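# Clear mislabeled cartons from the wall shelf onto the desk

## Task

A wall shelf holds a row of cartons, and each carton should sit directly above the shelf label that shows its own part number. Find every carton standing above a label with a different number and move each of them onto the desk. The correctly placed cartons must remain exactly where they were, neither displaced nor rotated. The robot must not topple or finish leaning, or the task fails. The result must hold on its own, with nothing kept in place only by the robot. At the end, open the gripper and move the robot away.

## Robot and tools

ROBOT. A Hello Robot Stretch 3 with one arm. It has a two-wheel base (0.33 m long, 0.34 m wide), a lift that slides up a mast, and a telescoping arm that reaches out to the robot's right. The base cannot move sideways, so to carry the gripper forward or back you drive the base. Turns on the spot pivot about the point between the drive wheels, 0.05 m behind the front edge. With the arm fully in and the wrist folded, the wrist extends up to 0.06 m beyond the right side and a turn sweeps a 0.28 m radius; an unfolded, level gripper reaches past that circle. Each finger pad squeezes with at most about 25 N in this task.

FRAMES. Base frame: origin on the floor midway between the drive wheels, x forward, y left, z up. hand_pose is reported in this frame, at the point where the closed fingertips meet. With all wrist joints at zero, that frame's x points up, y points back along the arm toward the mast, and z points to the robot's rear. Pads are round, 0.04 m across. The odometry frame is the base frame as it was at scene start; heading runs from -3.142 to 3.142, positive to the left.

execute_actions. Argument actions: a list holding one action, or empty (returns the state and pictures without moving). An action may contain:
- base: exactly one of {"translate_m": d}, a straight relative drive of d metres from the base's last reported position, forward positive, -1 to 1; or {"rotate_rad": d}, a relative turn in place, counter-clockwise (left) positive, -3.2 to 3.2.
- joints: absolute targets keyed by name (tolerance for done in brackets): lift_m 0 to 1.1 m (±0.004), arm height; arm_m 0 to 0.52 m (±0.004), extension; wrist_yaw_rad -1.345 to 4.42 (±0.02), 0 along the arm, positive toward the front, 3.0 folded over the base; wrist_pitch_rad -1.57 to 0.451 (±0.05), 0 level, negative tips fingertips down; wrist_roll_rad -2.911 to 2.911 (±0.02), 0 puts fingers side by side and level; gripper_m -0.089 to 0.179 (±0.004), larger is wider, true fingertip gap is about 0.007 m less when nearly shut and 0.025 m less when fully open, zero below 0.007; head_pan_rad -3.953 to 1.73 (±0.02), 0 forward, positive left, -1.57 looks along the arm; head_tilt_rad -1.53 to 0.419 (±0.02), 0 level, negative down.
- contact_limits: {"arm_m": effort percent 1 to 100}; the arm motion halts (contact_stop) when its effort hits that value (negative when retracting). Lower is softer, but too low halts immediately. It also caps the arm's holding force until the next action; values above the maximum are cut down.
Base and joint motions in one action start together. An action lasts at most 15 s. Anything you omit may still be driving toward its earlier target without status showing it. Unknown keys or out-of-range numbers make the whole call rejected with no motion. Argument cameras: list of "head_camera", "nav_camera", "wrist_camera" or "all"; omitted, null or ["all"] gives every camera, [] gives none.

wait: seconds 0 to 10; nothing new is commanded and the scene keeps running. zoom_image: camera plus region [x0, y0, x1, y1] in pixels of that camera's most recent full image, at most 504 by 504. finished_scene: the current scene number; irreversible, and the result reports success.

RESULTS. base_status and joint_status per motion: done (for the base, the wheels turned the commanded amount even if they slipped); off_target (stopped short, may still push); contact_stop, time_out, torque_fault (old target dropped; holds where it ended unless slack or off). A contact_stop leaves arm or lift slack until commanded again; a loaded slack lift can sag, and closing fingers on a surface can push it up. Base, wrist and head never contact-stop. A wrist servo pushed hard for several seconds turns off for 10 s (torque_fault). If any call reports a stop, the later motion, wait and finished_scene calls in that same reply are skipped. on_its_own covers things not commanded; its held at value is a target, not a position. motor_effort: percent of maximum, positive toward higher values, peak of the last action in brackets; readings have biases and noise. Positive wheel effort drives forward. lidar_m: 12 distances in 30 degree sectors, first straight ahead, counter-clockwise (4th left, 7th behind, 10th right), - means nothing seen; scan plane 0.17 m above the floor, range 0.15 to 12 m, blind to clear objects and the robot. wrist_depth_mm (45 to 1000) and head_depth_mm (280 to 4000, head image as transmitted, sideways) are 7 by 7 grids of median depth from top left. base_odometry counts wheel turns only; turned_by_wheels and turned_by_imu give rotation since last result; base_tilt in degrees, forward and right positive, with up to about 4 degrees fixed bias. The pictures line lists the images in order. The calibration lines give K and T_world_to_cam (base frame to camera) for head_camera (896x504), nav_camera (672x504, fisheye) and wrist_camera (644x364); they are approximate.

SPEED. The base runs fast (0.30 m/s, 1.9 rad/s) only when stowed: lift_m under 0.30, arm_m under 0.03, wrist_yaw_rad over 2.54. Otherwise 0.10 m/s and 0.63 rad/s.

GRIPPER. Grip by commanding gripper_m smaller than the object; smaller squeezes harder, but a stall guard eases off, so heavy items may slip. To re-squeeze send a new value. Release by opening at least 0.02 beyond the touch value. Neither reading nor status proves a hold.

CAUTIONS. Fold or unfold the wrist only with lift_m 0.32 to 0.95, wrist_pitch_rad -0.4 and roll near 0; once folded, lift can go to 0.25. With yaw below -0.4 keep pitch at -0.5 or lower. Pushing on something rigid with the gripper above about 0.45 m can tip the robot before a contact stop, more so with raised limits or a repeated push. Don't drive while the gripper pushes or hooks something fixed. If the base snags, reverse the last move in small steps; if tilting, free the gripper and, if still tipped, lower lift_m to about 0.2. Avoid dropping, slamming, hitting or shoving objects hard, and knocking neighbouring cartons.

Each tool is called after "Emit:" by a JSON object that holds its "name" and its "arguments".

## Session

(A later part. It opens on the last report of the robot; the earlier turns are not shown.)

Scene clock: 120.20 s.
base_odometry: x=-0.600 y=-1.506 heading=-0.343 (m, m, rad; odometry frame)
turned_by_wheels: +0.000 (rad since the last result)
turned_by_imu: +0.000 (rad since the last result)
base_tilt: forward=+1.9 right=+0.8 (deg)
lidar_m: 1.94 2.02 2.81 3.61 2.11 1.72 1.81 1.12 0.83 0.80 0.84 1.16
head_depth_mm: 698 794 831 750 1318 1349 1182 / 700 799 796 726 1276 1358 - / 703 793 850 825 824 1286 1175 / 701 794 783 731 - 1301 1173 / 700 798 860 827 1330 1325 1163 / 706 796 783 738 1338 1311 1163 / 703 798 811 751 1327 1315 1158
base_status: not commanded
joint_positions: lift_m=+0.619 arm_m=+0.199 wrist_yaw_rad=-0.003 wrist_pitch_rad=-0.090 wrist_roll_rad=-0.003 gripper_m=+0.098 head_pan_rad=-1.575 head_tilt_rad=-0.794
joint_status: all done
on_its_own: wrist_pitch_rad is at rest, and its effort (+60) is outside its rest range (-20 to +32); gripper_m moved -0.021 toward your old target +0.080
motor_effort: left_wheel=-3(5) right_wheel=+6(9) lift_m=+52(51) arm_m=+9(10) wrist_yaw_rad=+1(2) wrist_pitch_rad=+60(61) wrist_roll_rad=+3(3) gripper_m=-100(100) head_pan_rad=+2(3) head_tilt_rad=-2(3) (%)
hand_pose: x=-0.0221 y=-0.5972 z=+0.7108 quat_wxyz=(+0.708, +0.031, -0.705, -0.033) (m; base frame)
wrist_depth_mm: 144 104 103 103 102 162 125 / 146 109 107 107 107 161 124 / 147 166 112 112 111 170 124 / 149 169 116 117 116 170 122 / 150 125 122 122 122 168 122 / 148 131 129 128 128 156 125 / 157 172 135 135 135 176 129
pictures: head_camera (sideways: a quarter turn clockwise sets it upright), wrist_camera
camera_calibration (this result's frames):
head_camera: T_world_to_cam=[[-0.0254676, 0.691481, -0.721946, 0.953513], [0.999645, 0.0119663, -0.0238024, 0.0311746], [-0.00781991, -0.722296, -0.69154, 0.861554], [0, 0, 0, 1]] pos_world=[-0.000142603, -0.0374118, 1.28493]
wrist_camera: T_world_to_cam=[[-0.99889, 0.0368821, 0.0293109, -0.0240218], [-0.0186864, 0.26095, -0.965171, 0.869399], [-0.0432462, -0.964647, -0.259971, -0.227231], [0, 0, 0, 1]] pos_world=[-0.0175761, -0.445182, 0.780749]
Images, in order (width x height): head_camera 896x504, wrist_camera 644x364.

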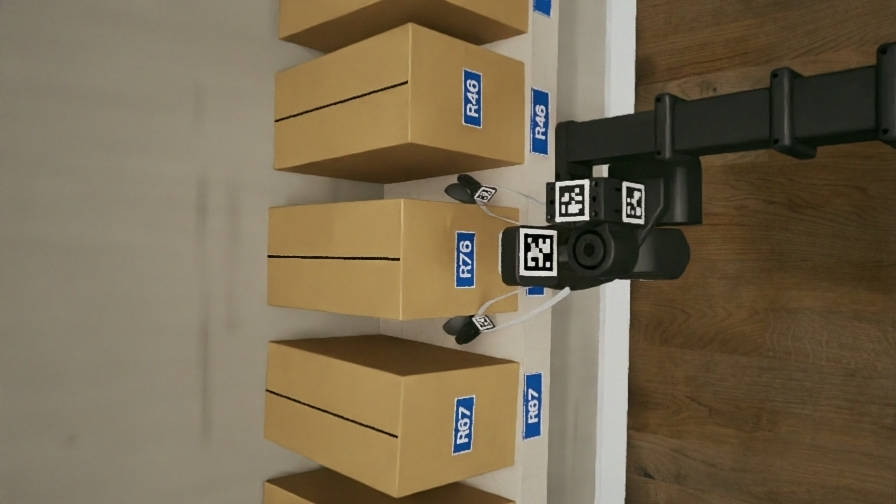

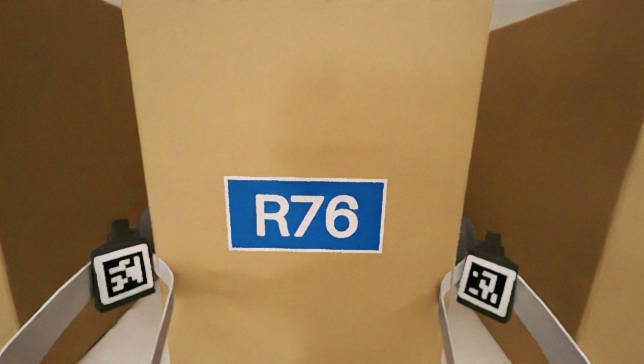

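Emit:
{"name": "execute_actions", "arguments": {"actions": [{"joints":{"lift_m":0.592,"wrist_pitch_rad":0.02}}], "cameras": []}}

Emit:
{"name": "execute_actions", "arguments": {"actions": [{"joints":{"gripper_m":0.15}}], "cameras": []}}

Emit:
{"name": "execute_actions", "arguments": {"actions": [{"joints":{"arm_m":0.0}}], "cameras": []}}

Emit:
{"name": "execute_actions", "arguments": {"actions": [{"joints":{"lift_m":1.05,"wrist_pitch_rad":-1.57}}], "cameras": []}}

Emit:
{"name": "execute_actions", "arguments": {"actions": [{"joints":{"arm_m":0.3,"head_tilt_rad":-0.6}}]}}

Scene clock: 128.97 s.
base_odometry: x=-0.600 y=-1.506 heading=-0.342 (m, m, rad; odometry frame)
turned_by_wheels: +0.000 (rad since the last result)
turned_by_imu: -0.002 (rad since the last result)
base_tilt: forward=+1.9 right=+0.5 (deg)
lidar_m: 1.93 2.02 2.81 3.48 2.12 1.72 1.81 1.12 0.83 0.80 0.84 1.16
head_depth_mm: 705 797 841 756 1330 1348 1184 / 704 795 802 733 1298 1356 - / 705 801 853 819 829 1291 1174 / 703 799 792 739 - 1312 1168 / 703 801 866 834 1327 1322 1174 / 709 804 788 747 1322 1320 1174 / 708 803 812 754 1322 1313 1161
base_status: not commanded
joint_positions: lift_m=+0.593 arm_m=+0.199 wrist_yaw_rad=-0.002 wrist_pitch_rad=+0.006 wrist_roll_rad=-0.007 gripper_m=+0.100 head_pan_rad=-1.575 head_tilt_rad=-0.794
joint_status: all done
on_its_own: gripper_m is held at +0.099, not at your +0.080, by its stall guard, which is not easing now
motor_effort: left_wheel=-2(3) right_wheel=+1(5) lift_m=+9(48) arm_m=+14(14) wrist_yaw_rad=+2(2) wrist_pitch_rad=+7(60) wrist_roll_rad=+5(5) gripper_m=-62(61) head_pan_rad=+2(2) head_tilt_rad=-4(2) (%)
hand_pose: x=-0.0220 y=-0.6000 z=+0.7092 quat_wxyz=(+0.710, -0.003, -0.704, +0.001) (m; base frame)
wrist_depth_mm: 147 113 111 112 111 339 124 / 147 167 114 114 114 169 123 / 148 169 117 117 117 180 122 / 150 171 120 120 120 178 122 / 151 125 124 124 124 167 121 / 147 128 128 127 127 156 123 / 158 175 131 131 132 178 126
pictures: none
No camera images: the call's "cameras" was empty. Leave "cameras" out to get every camera's image.

Scene clock: 130.33 s.
base_odometry: x=-0.600 y=-1.506 heading=-0.342 (m, m, rad; odometry frame)
turned_by_wheels: +0.000 (rad since the last result)
turned_by_imu: -0.005 (rad since the last result)
base_tilt: forward=+1.9 right=+0.9 (deg)
lidar_m: 1.94 2.01 2.79 3.48 2.12 1.72 1.81 1.13 0.83 0.80 0.83 1.16
head_depth_mm: 701 794 835 751 1323 1340 1178 / 701 796 798 728 1306 1352 - / 700 794 857 804 826 1286 1170 / 701 795 788 732 - 1306 1173 / 702 793 845 835 1323 1327 1165 / 701 797 780 745 1326 1318 1160 / 701 793 816 733 1326 1308 1160
base_status: not commanded
joint_positions: lift_m=+0.593 arm_m=+0.199 wrist_yaw_rad=+0.004 wrist_pitch_rad=+0.005 wrist_roll_rad=-0.006 gripper_m=+0.150 head_pan_rad=-1.575 head_tilt_rad=-0.794
joint_status: all done
motor_effort: left_wheel=+2(3) right_wheel=-2(5) lift_m=+12(12) arm_m=+7(14) wrist_yaw_rad=-2(2) wrist_pitch_rad=+8(8) wrist_roll_rad=+5(5) gripper_m=-6(100) head_pan_rad=+3(2) head_tilt_rad=-3(3) (%)
hand_pose: x=-0.0205 y=-0.6007 z=+0.7087 quat_wxyz=(+0.710, +0.000, -0.705, +0.003) (m; base frame)
wrist_depth_mm: 148 108 107 107 107 170 123 / 148 111 110 110 110 169 122 / 150 115 113 113 113 167 121 / 151 171 116 116 116 177 120 / 149 120 120 120 120 163 119 / - 124 124 123 124 - 120 / 158 170 127 127 127 173 122
pictures: none
No camera images: the call's "cameras" was empty. Leave "cameras" out to get every camera's image.

Scene clock: 133.03 s.
base_odometry: x=-0.600 y=-1.506 heading=-0.342 (m, m, rad; odometry frame)
turned_by_wheels: +0.000 (rad since the last result)
turned_by_imu: -0.001 (rad since the last result)
base_tilt: forward=+2.0 right=+0.8 (deg)
lidar_m: 1.93 2.02 2.80 3.45 2.12 1.72 1.81 1.12 0.83 0.80 0.84 1.16
head_depth_mm: 700 795 831 753 1326 1345 1186 / 700 794 799 731 1327 1337 1196 / 698 796 849 805 1334 1329 1206 / 702 796 787 733 1319 1360 - / 701 798 862 850 1319 1324 1161 / 706 796 781 748 1324 1314 1169 / 702 797 818 735 1326 1313 1157
base_status: not commanded
joint_positions: lift_m=+0.593 arm_m=+0.000 wrist_yaw_rad=+0.002 wrist_pitch_rad=+0.004 wrist_roll_rad=-0.006 gripper_m=+0.150 head_pan_rad=-1.575 head_tilt_rad=-0.794
joint_status: all done
motor_effort: left_wheel=+2(2) right_wheel=-1(2) lift_m=+12(12) arm_m=-4(6) wrist_yaw_rad=-2(3) wrist_pitch_rad=+8(9) wrist_roll_rad=+5(4) gripper_m=-1(6) head_pan_rad=+2(3) head_tilt_rad=-3(2) (%)
hand_pose: x=-0.0210 y=-0.4016 z=+0.7083 quat_wxyz=(+0.710, +0.000, -0.705, +0.002) (m; base frame)
wrist_depth_mm: 525 527 521 524 517 520 523 / 306 299 363 300 471 300 346 / 310 306 332 309 308 306 309 / 326 315 337 318 343 318 315 / 322 324 324 324 330 325 321 / 329 603 325 327 327 - 322 / 625 624 622 618 614 614 618
pictures: none
No camera images: the call's "cameras" was empty. Leave "cameras" out to get every camera's image.

Scene clock: 138.03 s.
base_odometry: x=-0.600 y=-1.506 heading=-0.342 (m, m, rad; odometry frame)
turned_by_wheels: +0.000 (rad since the last result)
turned_by_imu: -0.001 (rad since the last result)
base_tilt: forward=+1.9 right=+0.7 (deg)
lidar_m: 1.93 2.02 2.78 3.48 2.12 1.73 1.81 1.13 0.83 0.80 0.83 1.16
head_depth_mm: - - - - - 1340 1221 / - - - - - - - / - - - - - - - / 679 - 763 - - - - / 700 797 866 852 1319 1356 1160 / 701 799 778 745 1321 1335 1185 / 701 793 818 736 1319 1316 1178
base_status: not commanded
joint_positions: lift_m=+1.049 arm_m=+0.000 wrist_yaw_rad=+0.002 wrist_pitch_rad=-1.565 wrist_roll_rad=-0.006 gripper_m=+0.150 head_pan_rad=-1.575 head_tilt_rad=-0.794
joint_status: all done
motor_effort: left_wheel=+2(2) right_wheel=-1(1) lift_m=+45(46) arm_m=-3(4) wrist_yaw_rad=-1(1) wrist_pitch_rad=-4(8) wrist_roll_rad=+5(4) gripper_m=-1(0) head_pan_rad=+2(3) head_tilt_rad=-2(2) (%)
hand_pose: x=-0.0217 y=-0.1227 z=+0.9316 quat_wxyz=(+0.504, +0.500, -0.499, -0.497) (m; base frame)
wrist_depth_mm: 968 - - - - - - / - - - - - - - / - - - - - - - / - - - - - - - / - - - - - - - / - - - - - - - / - - - - - - -
pictures: none
No camera images: the call's "cameras" was empty. Leave "cameras" out to get every camera's image.

Scene clock: 141.47 s.
base_odometry: x=-0.600 y=-1.506 heading=-0.342 (m, m, rad; odometry frame)
turned_by_wheels: +0.000 (rad since the last result)
turned_by_imu: -0.001 (rad since the last result)
base_tilt: forward=+2.0 right=+0.8 (deg)
lidar_m: 1.94 2.02 2.79 3.45 2.12 1.72 1.81 1.13 0.83 0.80 0.84 1.16
head_depth_mm: 653 763 825 875 738 1232 1285 / 656 730 822 836 724 1231 1273 / - - 822 885 775 1227 1276 / 656 - - 783 718 1225 1272 / 675 740 823 878 827 1229 1261 / 674 742 821 818 717 1227 1258 / 672 741 826 842 709 1228 1258
base_status: not commanded
joint_positions: lift_m=+1.049 arm_m=+0.300 wrist_yaw_rad=+0.001 wrist_pitch_rad=-1.566 wrist_roll_rad=-0.005 gripper_m=+0.150 head_pan_rad=-1.575 head_tilt_rad=-0.606
joint_status: all done
motor_effort: left_wheel=+2(2) right_wheel=-1(2) lift_m=+45(45) arm_m=+4(4) wrist_yaw_rad=-1(1) wrist_pitch_rad=-3(4) wrist_roll_rad=+3(4) gripper_m=+1(0) head_pan_rad=+3(2) head_tilt_rad=+2(18) (%)
hand_pose: x=-0.0217 y=-0.4218 z=+0.9316 quat_wxyz=(+0.503, +0.500, -0.499, -0.498) (m; base frame)
wrist_depth_mm: 301 270 313 246 299 250 254 / - - - 424 426 398 337 / - - - - - - - / - - - - - - - / - - - - - - - / - - - - - - - / - - - - - - -
pictures: head_camera (sideways: a quarter turn clockwise sets it upright), nav_camera (sideways: a quarter turn counterclockwise sets it upright), wrist_camera
camera_calibration (this result's frames):
head_camera: T_world_to_cam=[[-0.0260807, 0.54433, -0.838466, 1.1054], [0.999625, 0.00723029, -0.0263997, 0.0345622], [-0.00830778, -0.83884, -0.544314, 0.670037], [0, 0, 0, 1]] pos_world=[-0.000153058, -0.0399, 1.29247]
nav_camera: T_world_to_cam=[[0.0319674, -0.537894, 0.842406, -1.05525], [-0.998801, 0.0140642, 0.0468826, -0.00298014], [-0.0370656, -0.842895, -0.5368, 0.660743], [0, 0, 0, 1]] pos_world=[0.055248, -0.0106357, 1.24378]
wrist_camera: T_world_to_cam=[[-0.998899, -0.0279561, 0.0376702, -0.0716494], [-0.0212261, 0.985474, 0.168497, 0.286231], [-0.0418335, 0.167512, -0.984982, 1.15239], [0, 0, 0, 1]] pos_world=[-0.0172862, -0.477116, 1.08956]
Images, in order (width x height): head_camera 896x504, nav_camera 672x504, wrist_camera 644x364.

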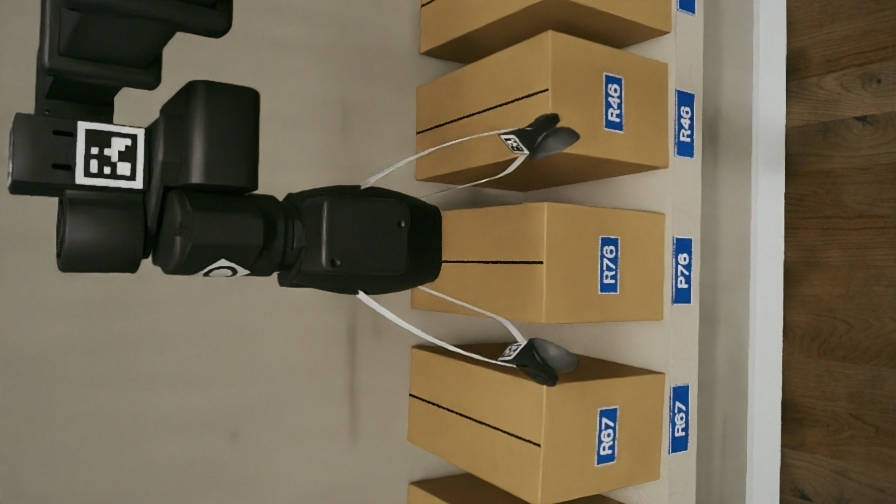

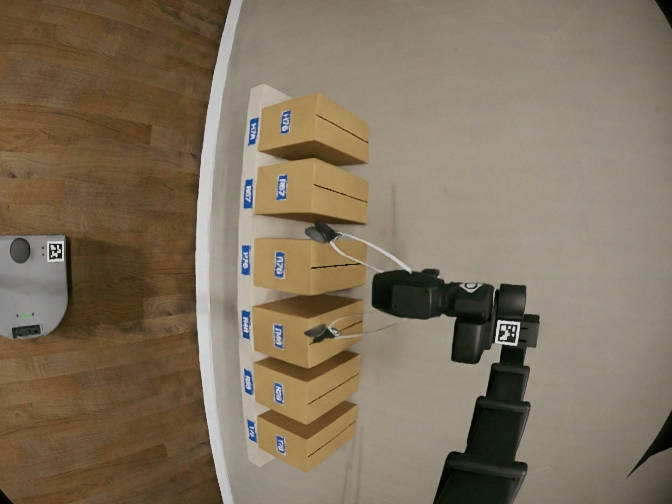

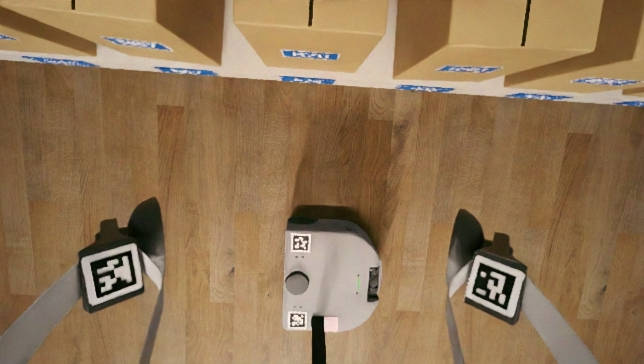

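Emit:
{"name": "execute_actions", "arguments": {"actions": [{"joints":{"arm_m":0.515},"contact_limits":{"arm_m":14}}]}}

Scene clock: 146.83 s.
base_odometry: x=-0.600 y=-1.506 heading=-0.342 (m, m, rad; odometry frame)
turned_by_wheels: +0.000 (rad since the last result)
turned_by_imu: -0.001 (rad since the last result)
base_tilt: forward=+1.9 right=+0.9 (deg)
lidar_m: 1.94 2.02 2.79 3.48 2.12 1.72 1.81 1.12 0.83 0.80 0.84 1.16
head_depth_mm: 649 751 826 876 738 1233 1280 / - 741 824 839 723 1223 1274 / - 752 822 880 773 1234 1272 / 655 - 834 824 718 1225 1270 / 673 740 824 877 848 1227 1260 / 676 741 820 816 720 1226 1254 / 670 740 823 845 711 1226 1247
base_status: not commanded
joint_positions: lift_m=+1.049 arm_m=+0.515 wrist_yaw_rad=+0.001 wrist_pitch_rad=-1.566 wrist_roll_rad=-0.005 gripper_m=+0.150 head_pan_rad=-1.575 head_tilt_rad=-0.606
joint_status: all done
motor_effort: left_wheel=+2(2) right_wheel=-1(1) lift_m=+46(45) arm_m=+4(5) wrist_yaw_rad=+0(1) wrist_pitch_rad=-3(3) wrist_roll_rad=+3(4) gripper_m=+0(1) head_pan_rad=+2(1) head_tilt_rad=+3(3) (%)
contact_limits: arm_m 14 (drawing in: default 22, maximum 36; extending or still: default 30, maximum 49)
hand_pose: x=-0.0217 y=-0.6368 z=+0.9316 quat_wxyz=(+0.503, +0.500, -0.499, -0.498) (m; base frame)
wrist_depth_mm: 239 242 278 247 257 250 254 / 247 246 289 251 285 256 262 / 252 255 301 258 280 263 268 / 258 261 314 266 278 274 277 / 267 269 330 273 306 277 284 / - - - 280 - - 294 / - - - - - - -
pictures: head_camera (sideways: a quarter turn clockwise sets it upright), nav_camera (sideways: a quarter turn counterclockwise sets it upright), wrist_camera
camera_calibration (this result's frames):
head_camera: T_world_to_cam=[[-0.026081, 0.544273, -0.838503, 1.10545], [0.999625, 0.00722864, -0.0264005, 0.0345632], [-0.00830783, -0.838877, -0.544258, 0.669964], [0, 0, 0, 1]] pos_world=[-0.000153056, -0.0399006, 1.29247]
nav_camera: T_world_to_cam=[[0.0319677, -0.537838, 0.842442, -1.0553], [-0.998801, 0.0140672, 0.0468819, -0.00297928], [-0.0370657, -0.842931, -0.536743, 0.660669], [0, 0, 0, 1]] pos_world=[0.055248, -0.0106396, 1.24378]
wrist_camera: T_world_to_cam=[[-0.998903, -0.0278371, 0.0376663, -0.077579], [-0.0211038, 0.985454, 0.168628, 0.497942], [-0.0418125, 0.167648, -0.98496, 1.18847], [0, 0, 0, 1]] pos_world=[-0.0172924, -0.692104, 1.08955]
Images, in order (width x height): head_camera 896x504, nav_camera 672x504, wrist_camera 644x364.

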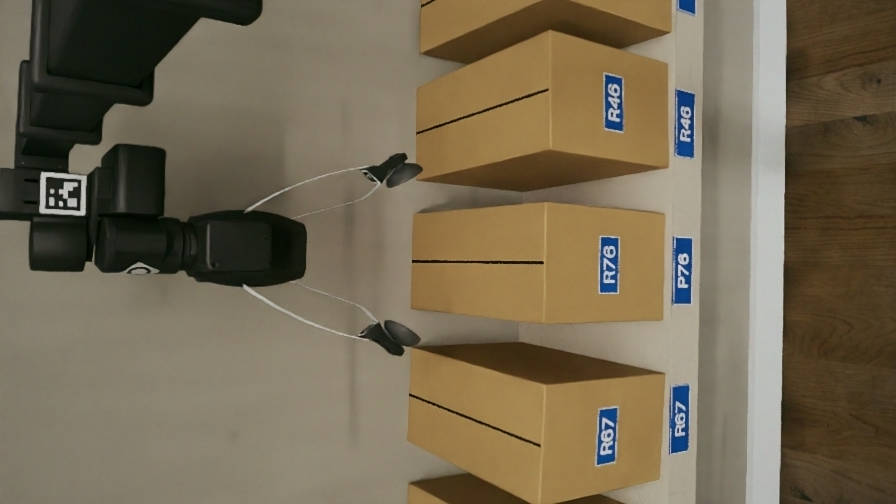

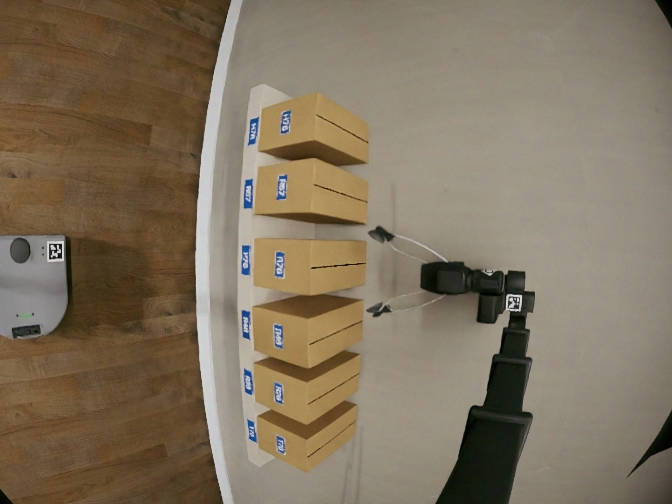

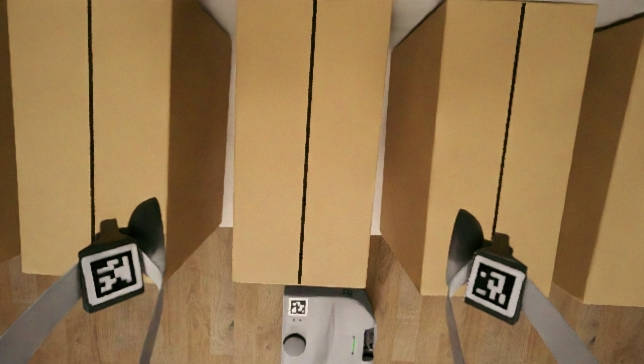

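Emit:
{"name": "execute_actions", "arguments": {"actions": [{"joints":{"lift_m":0.91}}], "cameras": ["head_camera","wrist_camera"]}}

Scene clock: 154.23 s.
base_odometry: x=-0.600 y=-1.506 heading=-0.342 (m, m, rad; odometry frame)
turned_by_wheels: +0.000 (rad since the last result)
turned_by_imu: -0.001 (rad since the last result)
base_tilt: forward=+2.1 right=+0.8 (deg)
lidar_m: 1.94 2.02 2.79 3.47 2.12 1.72 1.81 1.13 0.83 0.80 0.84 1.16
head_depth_mm: 673 740 812 - - 1257 1286 / 675 736 - 804 723 1231 1280 / 673 721 849 878 776 1234 1261 / 674 728 - 796 716 1226 1270 / 675 742 823 874 838 1231 1264 / 673 742 822 816 721 1227 1268 / 672 738 825 847 708 1228 1261
base_status: not commanded
joint_positions: lift_m=+0.911 arm_m=+0.515 wrist_yaw_rad=+0.001 wrist_pitch_rad=-1.566 wrist_roll_rad=-0.005 gripper_m=+0.150 head_pan_rad=-1.575 head_tilt_rad=-0.606
joint_status: all done
motor_effort: left_wheel=+2(2) right_wheel=-2(1) lift_m=+12(41) arm_m=+4(4) wrist_yaw_rad=-1(0) wrist_pitch_rad=-3(3) wrist_roll_rad=+4(3) gripper_m=-1(2) head_pan_rad=+2(3) head_tilt_rad=+3(2) (%)
hand_pose: x=-0.0217 y=-0.6368 z=+0.7931 quat_wxyz=(+0.503, +0.500, -0.499, -0.498) (m; base frame)
wrist_depth_mm: 143 164 115 116 117 159 120 / 146 168 118 119 121 168 123 / 149 171 122 123 123 167 127 / 152 176 125 126 128 165 130 / 152 129 128 129 131 154 133 / - 133 133 133 136 - 138 / 169 202 136 138 139 174 142
pictures: head_camera (sideways: a quarter turn clockwise sets it upright), wrist_camera
camera_calibration (this result's frames):
head_camera: T_world_to_cam=[[-0.0260811, 0.544273, -0.838503, 1.10545], [0.999625, 0.00722887, -0.0264005, 0.0345632], [-0.00830763, -0.838877, -0.544258, 0.669964], [0, 0, 0, 1]] pos_world=[-0.000153046, -0.0399006, 1.29247]
wrist_camera: T_world_to_cam=[[-0.998903, -0.0278378, 0.0376663, -0.0723636], [-0.0211045, 0.985454, 0.168628, 0.521296], [-0.0418126, 0.167648, -0.98496, 1.05208], [0, 0, 0, 1]] pos_world=[-0.0172924, -0.692106, 0.951076]
Images, in order (width x height): head_camera 896x504, wrist_camera 644x364.

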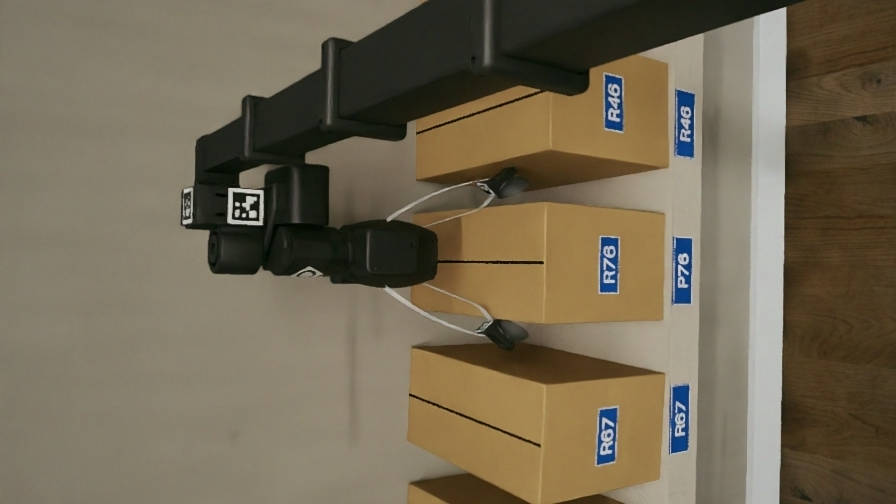

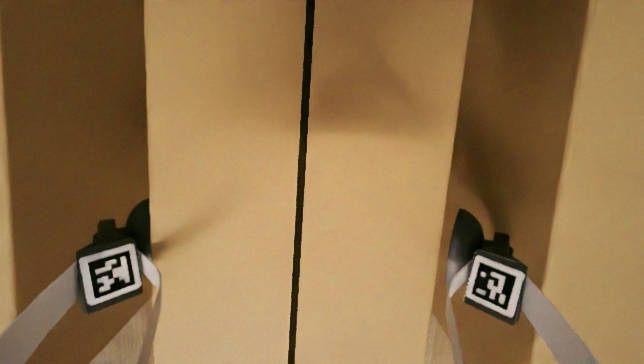

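Emit:
{"name": "execute_actions", "arguments": {"actions": [{"base":{"translate_m":0.004},"joints":{"lift_m":0.893}}], "cameras": ["wrist_camera"]}}

Emit:
{"name": "execute_actions", "arguments": {"actions": [{"joints":{"gripper_m":0.06}}], "cameras": []}}

Emit:
{"name": "wait", "arguments": {"seconds": 1}}

Emit:
{"name": "execute_actions", "arguments": {"actions": [{"joints":{"lift_m":0.92}}], "cameras": ["head_camera","wrist_camera"]}}

Scene clock: 159.60 s.
base_odometry: x=-0.596 y=-1.507 heading=-0.342 (m, m, rad; odometry frame)
turned_by_wheels: +0.000 (rad since the last result)
turned_by_imu: -0.001 (rad since the last result)
base_tilt: forward=+1.9 right=+0.8 (deg)
lidar_m: 1.93 2.01 2.79 3.49 2.12 1.73 1.82 1.12 0.83 0.80 0.84 1.16
head_depth_mm: 675 741 825 - - 1274 1267 / 672 742 - 776 726 1236 1279 / 675 731 854 882 796 1235 1267 / 673 731 - 774 718 1222 1267 / 674 741 823 876 827 1231 1269 / 672 741 821 818 720 1222 1265 / 670 741 822 875 712 1226 1257
base_status: done
joint_positions: lift_m=+0.894 arm_m=+0.515 wrist_yaw_rad=+0.001 wrist_pitch_rad=-1.571 wrist_roll_rad=-0.005 gripper_m=+0.150 head_pan_rad=-1.575 head_tilt_rad=-0.606
joint_status: lift_m contact_stop (moved -0.017 of -0.018)
on_its_own: lift_m is slack since a contact_stop, until your next command for it
motor_effort: left_wheel=+3(7) right_wheel=-3(5) lift_m=+29(28) arm_m=+4(3) wrist_yaw_rad=-1(1) wrist_pitch_rad=+0(3) wrist_roll_rad=+4(4) gripper_m=-19(20) head_pan_rad=+2(2) head_tilt_rad=+3(3) (%)
hand_pose: x=-0.0217 y=-0.6355 z=+0.7767 quat_wxyz=(+0.501, +0.502, -0.498, -0.499) (m; base frame)
wrist_depth_mm: 138 101 101 101 102 146 120 / 141 104 103 104 105 146 119 / 143 107 107 107 108 154 118 / 147 168 109 111 112 153 118 / 146 112 113 114 115 151 118 / - 116 116 117 118 - 122 / 157 182 120 121 122 170 125
pictures: wrist_camera
camera_calibration (this result's frames):
wrist_camera: T_world_to_cam=[[-0.998906, -0.0278986, 0.0375255, -0.0716392], [-0.0209677, 0.984553, 0.173826, 0.518167], [-0.0417954, 0.172849, -0.984061, 1.03828], [0, 0, 0, 1]] pos_world=[-0.0173006, -0.691628, 0.934351]
Images, in order (width x height): wrist_camera 644x364.

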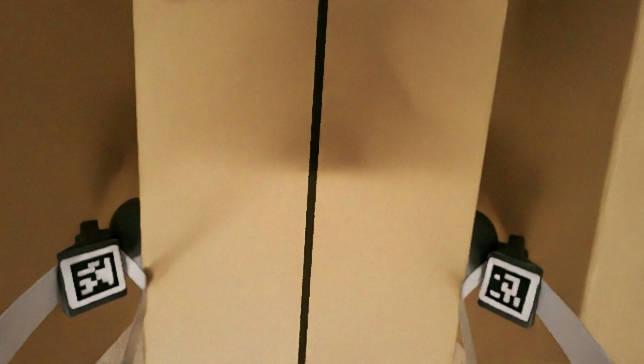

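not run: a stop came earlier in this reply.

not run: a stop came earlier in this reply.

not run: a stop came earlier in this reply.

Emit:
{"name": "execute_actions", "arguments": {"actions": [{"joints":{"lift_m":0.903,"gripper_m":0.06}}], "cameras": []}}

Emit:
{"name": "wait", "arguments": {"seconds": 1}}

Emit:
{"name": "execute_actions", "arguments": {"actions": [{"joints":{"lift_m":0.93}}], "cameras": ["head_camera","wrist_camera"]}}

Scene clock: 163.60 s.
base_odometry: x=-0.596 y=-1.507 heading=-0.342 (m, m, rad; odometry frame)
turned_by_wheels: +0.000 (rad since the last result)
turned_by_imu: -0.001 (rad since the last result)
base_tilt: forward=+2.0 right=+0.8 (deg)
lidar_m: 1.94 2.02 2.79 3.47 2.12 1.73 1.81 1.12 0.83 0.80 0.83 1.16
head_depth_mm: 674 744 810 - - 1253 1291 / 674 741 - 795 724 1230 1279 / 676 721 847 878 797 1234 1270 / 673 731 - 782 717 1233 1272 / 673 741 823 881 826 1229 1259 / 674 741 822 818 720 1232 1260 / 673 740 822 877 713 1223 1258
base_status: not commanded
joint_positions: lift_m=+0.903 arm_m=+0.515 wrist_yaw_rad=+0.001 wrist_pitch_rad=-1.572 wrist_roll_rad=-0.005 gripper_m=+0.113 head_pan_rad=-1.575 head_tilt_rad=-0.606
joint_status: gripper_m off_target (ended at +0.113, target +0.060); the others done
motor_effort: left_wheel=+3(3) right_wheel=-3(3) lift_m=+34(44) arm_m=+3(3) wrist_yaw_rad=-1(1) wrist_pitch_rad=+0(0) wrist_roll_rad=+3(4) gripper_m=-100(100) head_pan_rad=+3(2) head_tilt_rad=+4(2) (%)
hand_pose: x=-0.0217 y=-0.6352 z=+0.7852 quat_wxyz=(+0.501, +0.502, -0.498, -0.499) (m; base frame)
wrist_depth_mm: 138 157 109 110 111 155 119 / 141 162 112 113 114 155 119 / 143 166 116 116 117 163 121 / 146 181 119 119 120 162 123 / 147 123 122 123 124 161 127 / - 168 126 127 128 150 131 / 163 196 129 131 133 181 135
pictures: none
No camera images: the call's "cameras" was empty. Leave "cameras" out to get every camera's image.

Scene clock: 164.60 s.
base_odometry: x=-0.596 y=-1.507 heading=-0.342 (m, m, rad; odometry frame)
turned_by_wheels: +0.000 (rad since the last result)
turned_by_imu: +0.000 (rad since the last result)
base_tilt: forward=+2.0 right=+0.8 (deg)
lidar_m: 1.93 2.02 2.79 3.48 2.12 1.73 1.81 1.12 0.83 0.80 0.84 1.16
head_depth_mm: 678 745 811 - - 1258 1283 / 676 742 - 793 725 1224 1282 / 675 722 851 878 795 1229 1274 / 674 733 - 781 720 1228 1266 / 674 742 822 880 830 1226 1264 / 673 741 822 821 720 1240 1259 / 674 739 823 875 709 1224 1255
base_status: not commanded
joint_positions: lift_m=+0.903 arm_m=+0.515 wrist_yaw_rad=+0.001 wrist_pitch_rad=-1.573 wrist_roll_rad=-0.005 gripper_m=+0.096 head_pan_rad=-1.575 head_tilt_rad=-0.606
joint_status: gripper_m off_target (ended at +0.113, target +0.060); the others done
on_its_own: gripper_m moved -0.017 toward your old target +0.060
motor_effort: left_wheel=+3(3) right_wheel=-3(3) lift_m=+30(44) arm_m=+4(3) wrist_yaw_rad=-1(1) wrist_pitch_rad=+1(0) wrist_roll_rad=+3(4) gripper_m=-100(100) head_pan_rad=+2(2) head_tilt_rad=+3(2) (%)
hand_pose: x=-0.0217 y=-0.6349 z=+0.7855 quat_wxyz=(+0.501, +0.502, -0.498, -0.499) (m; base frame)
wrist_depth_mm: 138 158 110 111 112 156 119 / 141 162 113 114 115 155 119 / 144 176 116 117 118 163 122 / 146 180 120 121 121 173 124 / 150 124 123 124 125 161 128 / - 127 127 128 129 151 132 / 162 197 131 132 133 182 135
wait: 1.00 s; at rest by 0.27 s
pictures: head_camera (sideways: a quarter turn clockwise sets it upright), nav_camera (sideways: a quarter turn counterclockwise sets it upright), wrist_camera
camera_calibration (this result's frames):
head_camera: T_world_to_cam=[[-0.0260812, 0.544217, -0.838539, 1.1055], [0.999625, 0.00722687, -0.0264012, 0.0345642], [-0.00830798, -0.838913, -0.544202, 0.669891], [0, 0, 0, 1]] pos_world=[-0.000153058, -0.0399013, 1.29247]
nav_camera: T_world_to_cam=[[0.031968, -0.537782, 0.842478, -1.05535], [-0.998801, 0.0140704, 0.0468813, -0.00297843], [-0.0370658, -0.842967, -0.536687, 0.660596], [0, 0, 0, 1]] pos_world=[0.0552479, -0.0106434, 1.24378]
wrist_camera: T_world_to_cam=[[-0.998906, -0.02797, 0.0374697, -0.0719567], [-0.0209603, 0.984188, 0.175885, 0.514261], [-0.0417967, 0.174907, -0.983697, 1.04787], [0, 0, 0, 1]] pos_world=[-0.0173013, -0.691422, 0.943036]
Images, in order (width x height): head_camera 896x504, nav_camera 672x504, wrist_camera 644x364.

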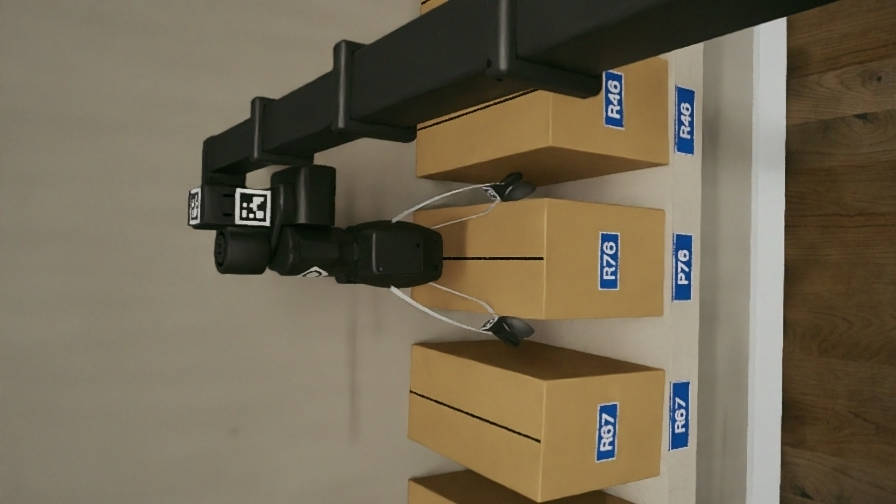

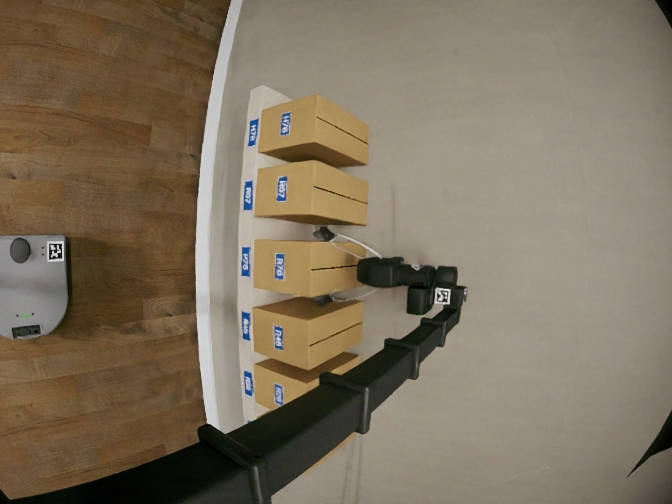

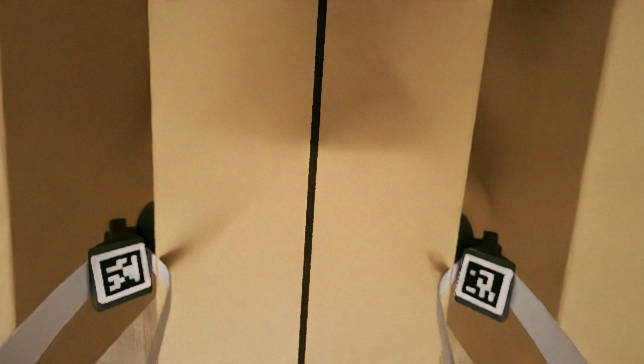

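Scene clock: 165.63 s.
base_odometry: x=-0.596 y=-1.507 heading=-0.342 (m, m, rad; odometry frame)
turned_by_wheels: +0.000 (rad since the last result)
turned_by_imu: +0.000 (rad since the last result)
base_tilt: forward=+2.0 right=+0.8 (deg)
lidar_m: 1.93 2.01 2.78 3.47 2.11 1.73 1.81 1.12 0.83 0.80 0.84 1.16
head_depth_mm: 674 741 796 - 740 1253 1281 / 673 729 - 807 724 1233 1286 / 671 718 833 867 796 1232 1279 / 674 722 - 760 708 1225 1261 / 673 740 822 878 847 1229 1267 / 673 739 822 818 719 1220 1266 / 670 739 819 873 711 1221 1252
base_status: not commanded
joint_positions: lift_m=+0.929 arm_m=+0.515 wrist_yaw_rad=+0.001 wrist_pitch_rad=-1.572 wrist_roll_rad=-0.005 gripper_m=+0.084 head_pan_rad=-1.575 head_tilt_rad=-0.606
joint_status: all done
on_its_own: gripper_m moved -0.012 toward your old target +0.060
motor_effort: left_wheel=+2(3) right_wheel=-1(3) lift_m=+47(48) arm_m=+3(3) wrist_yaw_rad=-1(1) wrist_pitch_rad=+0(1) wrist_roll_rad=+3(3) gripper_m=-100(100) head_pan_rad=+2(2) head_tilt_rad=+2(2) (%)
hand_pose: x=-0.0217 y=-0.6353 z=+0.8117 quat_wxyz=(+0.501, +0.502, -0.498, -0.499) (m; base frame)
wrist_depth_mm: 139 169 115 115 116 154 136 / 141 173 117 118 119 163 140 / 144 177 120 121 122 163 145 / 147 181 123 124 125 172 148 / 151 126 126 127 128 161 154 / 150 129 129 131 132 157 158 / 163 - 133 134 136 180 163
pictures: head_camera (sideways: a quarter turn clockwise sets it upright), wrist_camera
camera_calibration (this result's frames):
head_camera: T_world_to_cam=[[-0.0260814, 0.544193, -0.838555, 1.10552], [0.999625, 0.00722622, -0.0264015, 0.0345646], [-0.00830795, -0.838929, -0.544177, 0.669859], [0, 0, 0, 1]] pos_world=[-0.000153055, -0.0399016, 1.29247]
wrist_camera: T_world_to_cam=[[-0.998913, -0.0276678, 0.0375085, -0.0727883], [-0.0207158, 0.984444, 0.174471, 0.511331], [-0.0417523, 0.173504, -0.983948, 1.07303], [0, 0, 0, 1]] pos_world=[-0.0173151, -0.691567, 0.969326]
Images, in order (width x height): head_camera 896x504, wrist_camera 644x364.

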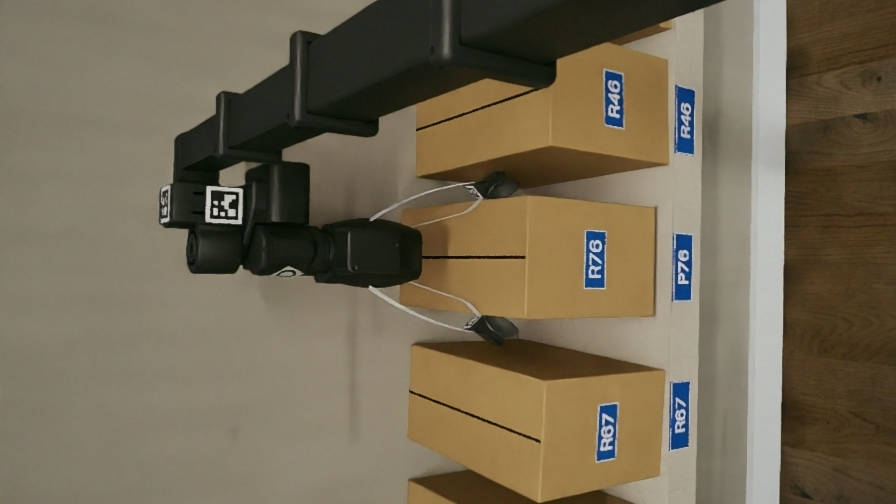

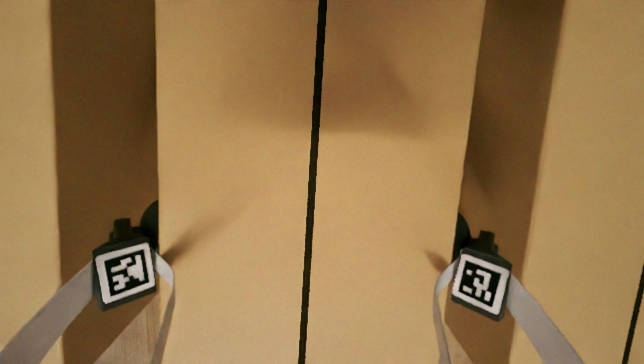

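Emit:
{"name": "execute_actions", "arguments": {"actions": [{"joints":{"lift_m":0.95}}], "cameras": ["wrist_camera"]}}

Emit:
{"name": "execute_actions", "arguments": {"actions": [{"joints":{"arm_m":0.15,"head_tilt_rad":-0.9}}], "cameras": ["head_camera","wrist_camera"]}}

Scene clock: 170.20 s.
base_odometry: x=-0.596 y=-1.507 heading=-0.342 (m, m, rad; odometry frame)
turned_by_wheels: +0.000 (rad since the last result)
turned_by_imu: -0.001 (rad since the last result)
base_tilt: forward=+2.0 right=+0.9 (deg)
lidar_m: 1.94 2.01 2.78 3.47 2.12 1.73 1.81 1.12 0.83 0.80 0.84 1.16
head_depth_mm: 672 741 - - 729 1234 1281 / 673 719 848 834 724 1229 1277 / 673 - 834 846 797 1236 1273 / 672 722 - 754 707 1224 1263 / 673 741 816 853 848 1230 1269 / 672 740 821 815 718 1227 1259 / 671 741 822 876 709 1223 1254
base_status: not commanded
joint_positions: lift_m=+0.949 arm_m=+0.515 wrist_yaw_rad=+0.001 wrist_pitch_rad=-1.572 wrist_roll_rad=-0.005 gripper_m=+0.078 head_pan_rad=-1.575 head_tilt_rad=-0.606
joint_status: all done
on_its_own: gripper_m is held at +0.077, not at your +0.060, by its stall guard, which is still easing
motor_effort: left_wheel=+1(2) right_wheel=-1(1) lift_m=+46(46) arm_m=+3(4) wrist_yaw_rad=-1(1) wrist_pitch_rad=+1(0) wrist_roll_rad=+3(3) gripper_m=-85(90) head_pan_rad=+2(2) head_tilt_rad=+2(2) (%)
hand_pose: x=-0.0217 y=-0.6353 z=+0.8317 quat_wxyz=(+0.501, +0.502, -0.498, -0.499) (m; base frame)
wrist_depth_mm: 148 168 115 115 117 156 155 / 153 173 117 118 120 163 159 / 157 177 121 121 123 165 164 / 160 182 123 124 125 172 169 / 165 127 126 127 128 174 174 / 169 130 129 131 132 178 180 / 177 - 133 134 135 187 186
pictures: wrist_camera
camera_calibration (this result's frames):
wrist_camera: T_world_to_cam=[[-0.998913, -0.0276683, 0.0375085, -0.0735391], [-0.0207163, 0.984444, 0.17447, 0.507841], [-0.0417524, 0.173504, -0.983948, 1.09272], [0, 0, 0, 1]] pos_world=[-0.017315, -0.691567, 0.989332]
Images, in order (width x height): wrist_camera 644x364.

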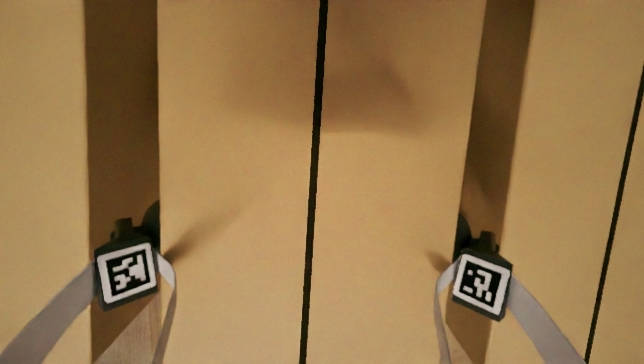

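Scene clock: 174.10 s.
base_odometry: x=-0.596 y=-1.507 heading=-0.342 (m, m, rad; odometry frame)
turned_by_wheels: +0.000 (rad since the last result)
turned_by_imu: -0.001 (rad since the last result)
base_tilt: forward=+2.0 right=+0.8 (deg)
lidar_m: 1.93 2.02 2.78 3.48 2.12 1.73 1.81 1.12 0.83 0.80 0.83 1.16
head_depth_mm: 699 - - 823 1403 1284 1152 / 691 - - 811 1400 1280 1149 / 712 - - 776 462 439 1136 / 728 858 - - 464 438 1137 / 729 819 918 819 472 464 1140 / 728 805 715 814 1402 1262 1133 / 729 804 720 827 1395 1254 1127
base_status: not commanded
joint_positions: lift_m=+0.949 arm_m=+0.150 wrist_yaw_rad=+0.001 wrist_pitch_rad=-1.570 wrist_roll_rad=-0.005 gripper_m=+0.097 head_pan_rad=-1.575 head_tilt_rad=-0.889
joint_status: all done
on_its_own: gripper_m is held at +0.096, not at your +0.060, by its stall guard, which is not easing now
motor_effort: left_wheel=+2(2) right_wheel=-1(1) lift_m=+45(46) arm_m=-4(5) wrist_yaw_rad=-1(1) wrist_pitch_rad=-1(0) wrist_roll_rad=+2(3) gripper_m=-59(86) head_pan_rad=+2(2) head_tilt_rad=-5(24) (%)
hand_pose: x=-0.0217 y=-0.2713 z=+0.8317 quat_wxyz=(+0.502, +0.501, -0.498, -0.499) (m; base frame)
wrist_depth_mm: 915 912 114 115 116 914 931 / 939 912 117 118 119 968 977 / 936 947 120 121 122 979 - / 983 987 123 124 125 - - / - 127 126 127 129 - - / - 130 130 131 132 - - / - - 133 134 136 - -
pictures: head_camera (sideways: a quarter turn clockwise sets it upright), wrist_camera
camera_calibration (this result's frames):
head_camera: T_world_to_cam=[[-0.0251976, 0.756667, -0.653315, 0.864077], [0.999654, 0.014148, -0.0221693, 0.0290455], [-0.00753164, -0.653648, -0.756762, 0.946375], [0, 0, 0, 1]] pos_world=[-0.000135084, -0.0356337, 1.28134]
wrist_camera: T_world_to_cam=[[-0.998913, -0.0276083, 0.0375517, -0.0634866], [-0.0207181, 0.984729, 0.172858, 0.150969], [-0.0417506, 0.171892, -0.984231, 1.02933], [0, 0, 0, 1]] pos_world=[-0.0173147, -0.32735, 0.989384]
Images, in order (width x height): head_camera 896x504, wrist_camera 644x364.

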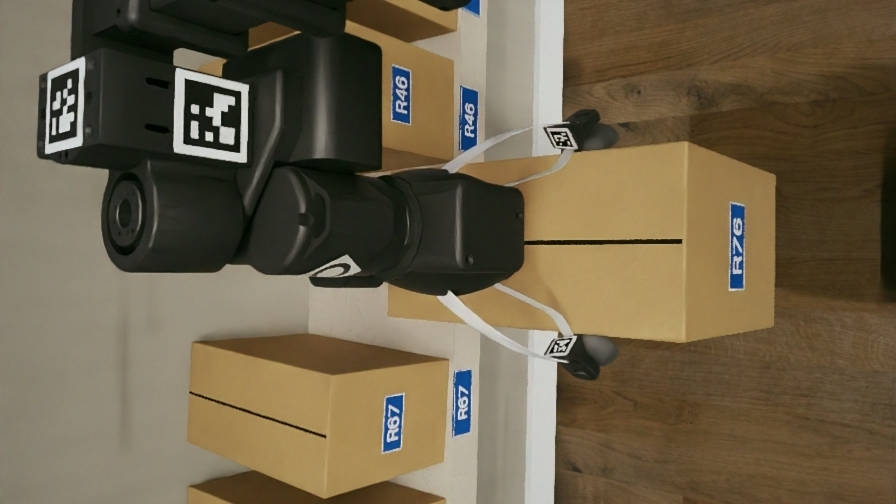

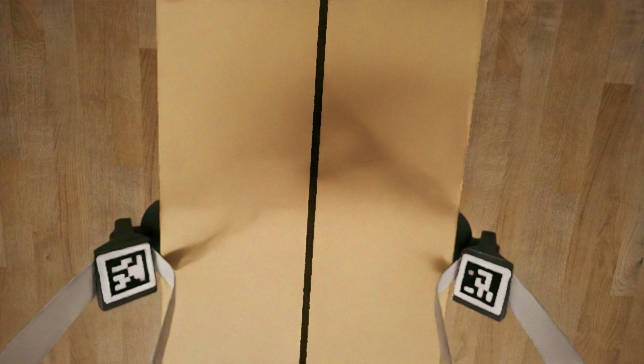

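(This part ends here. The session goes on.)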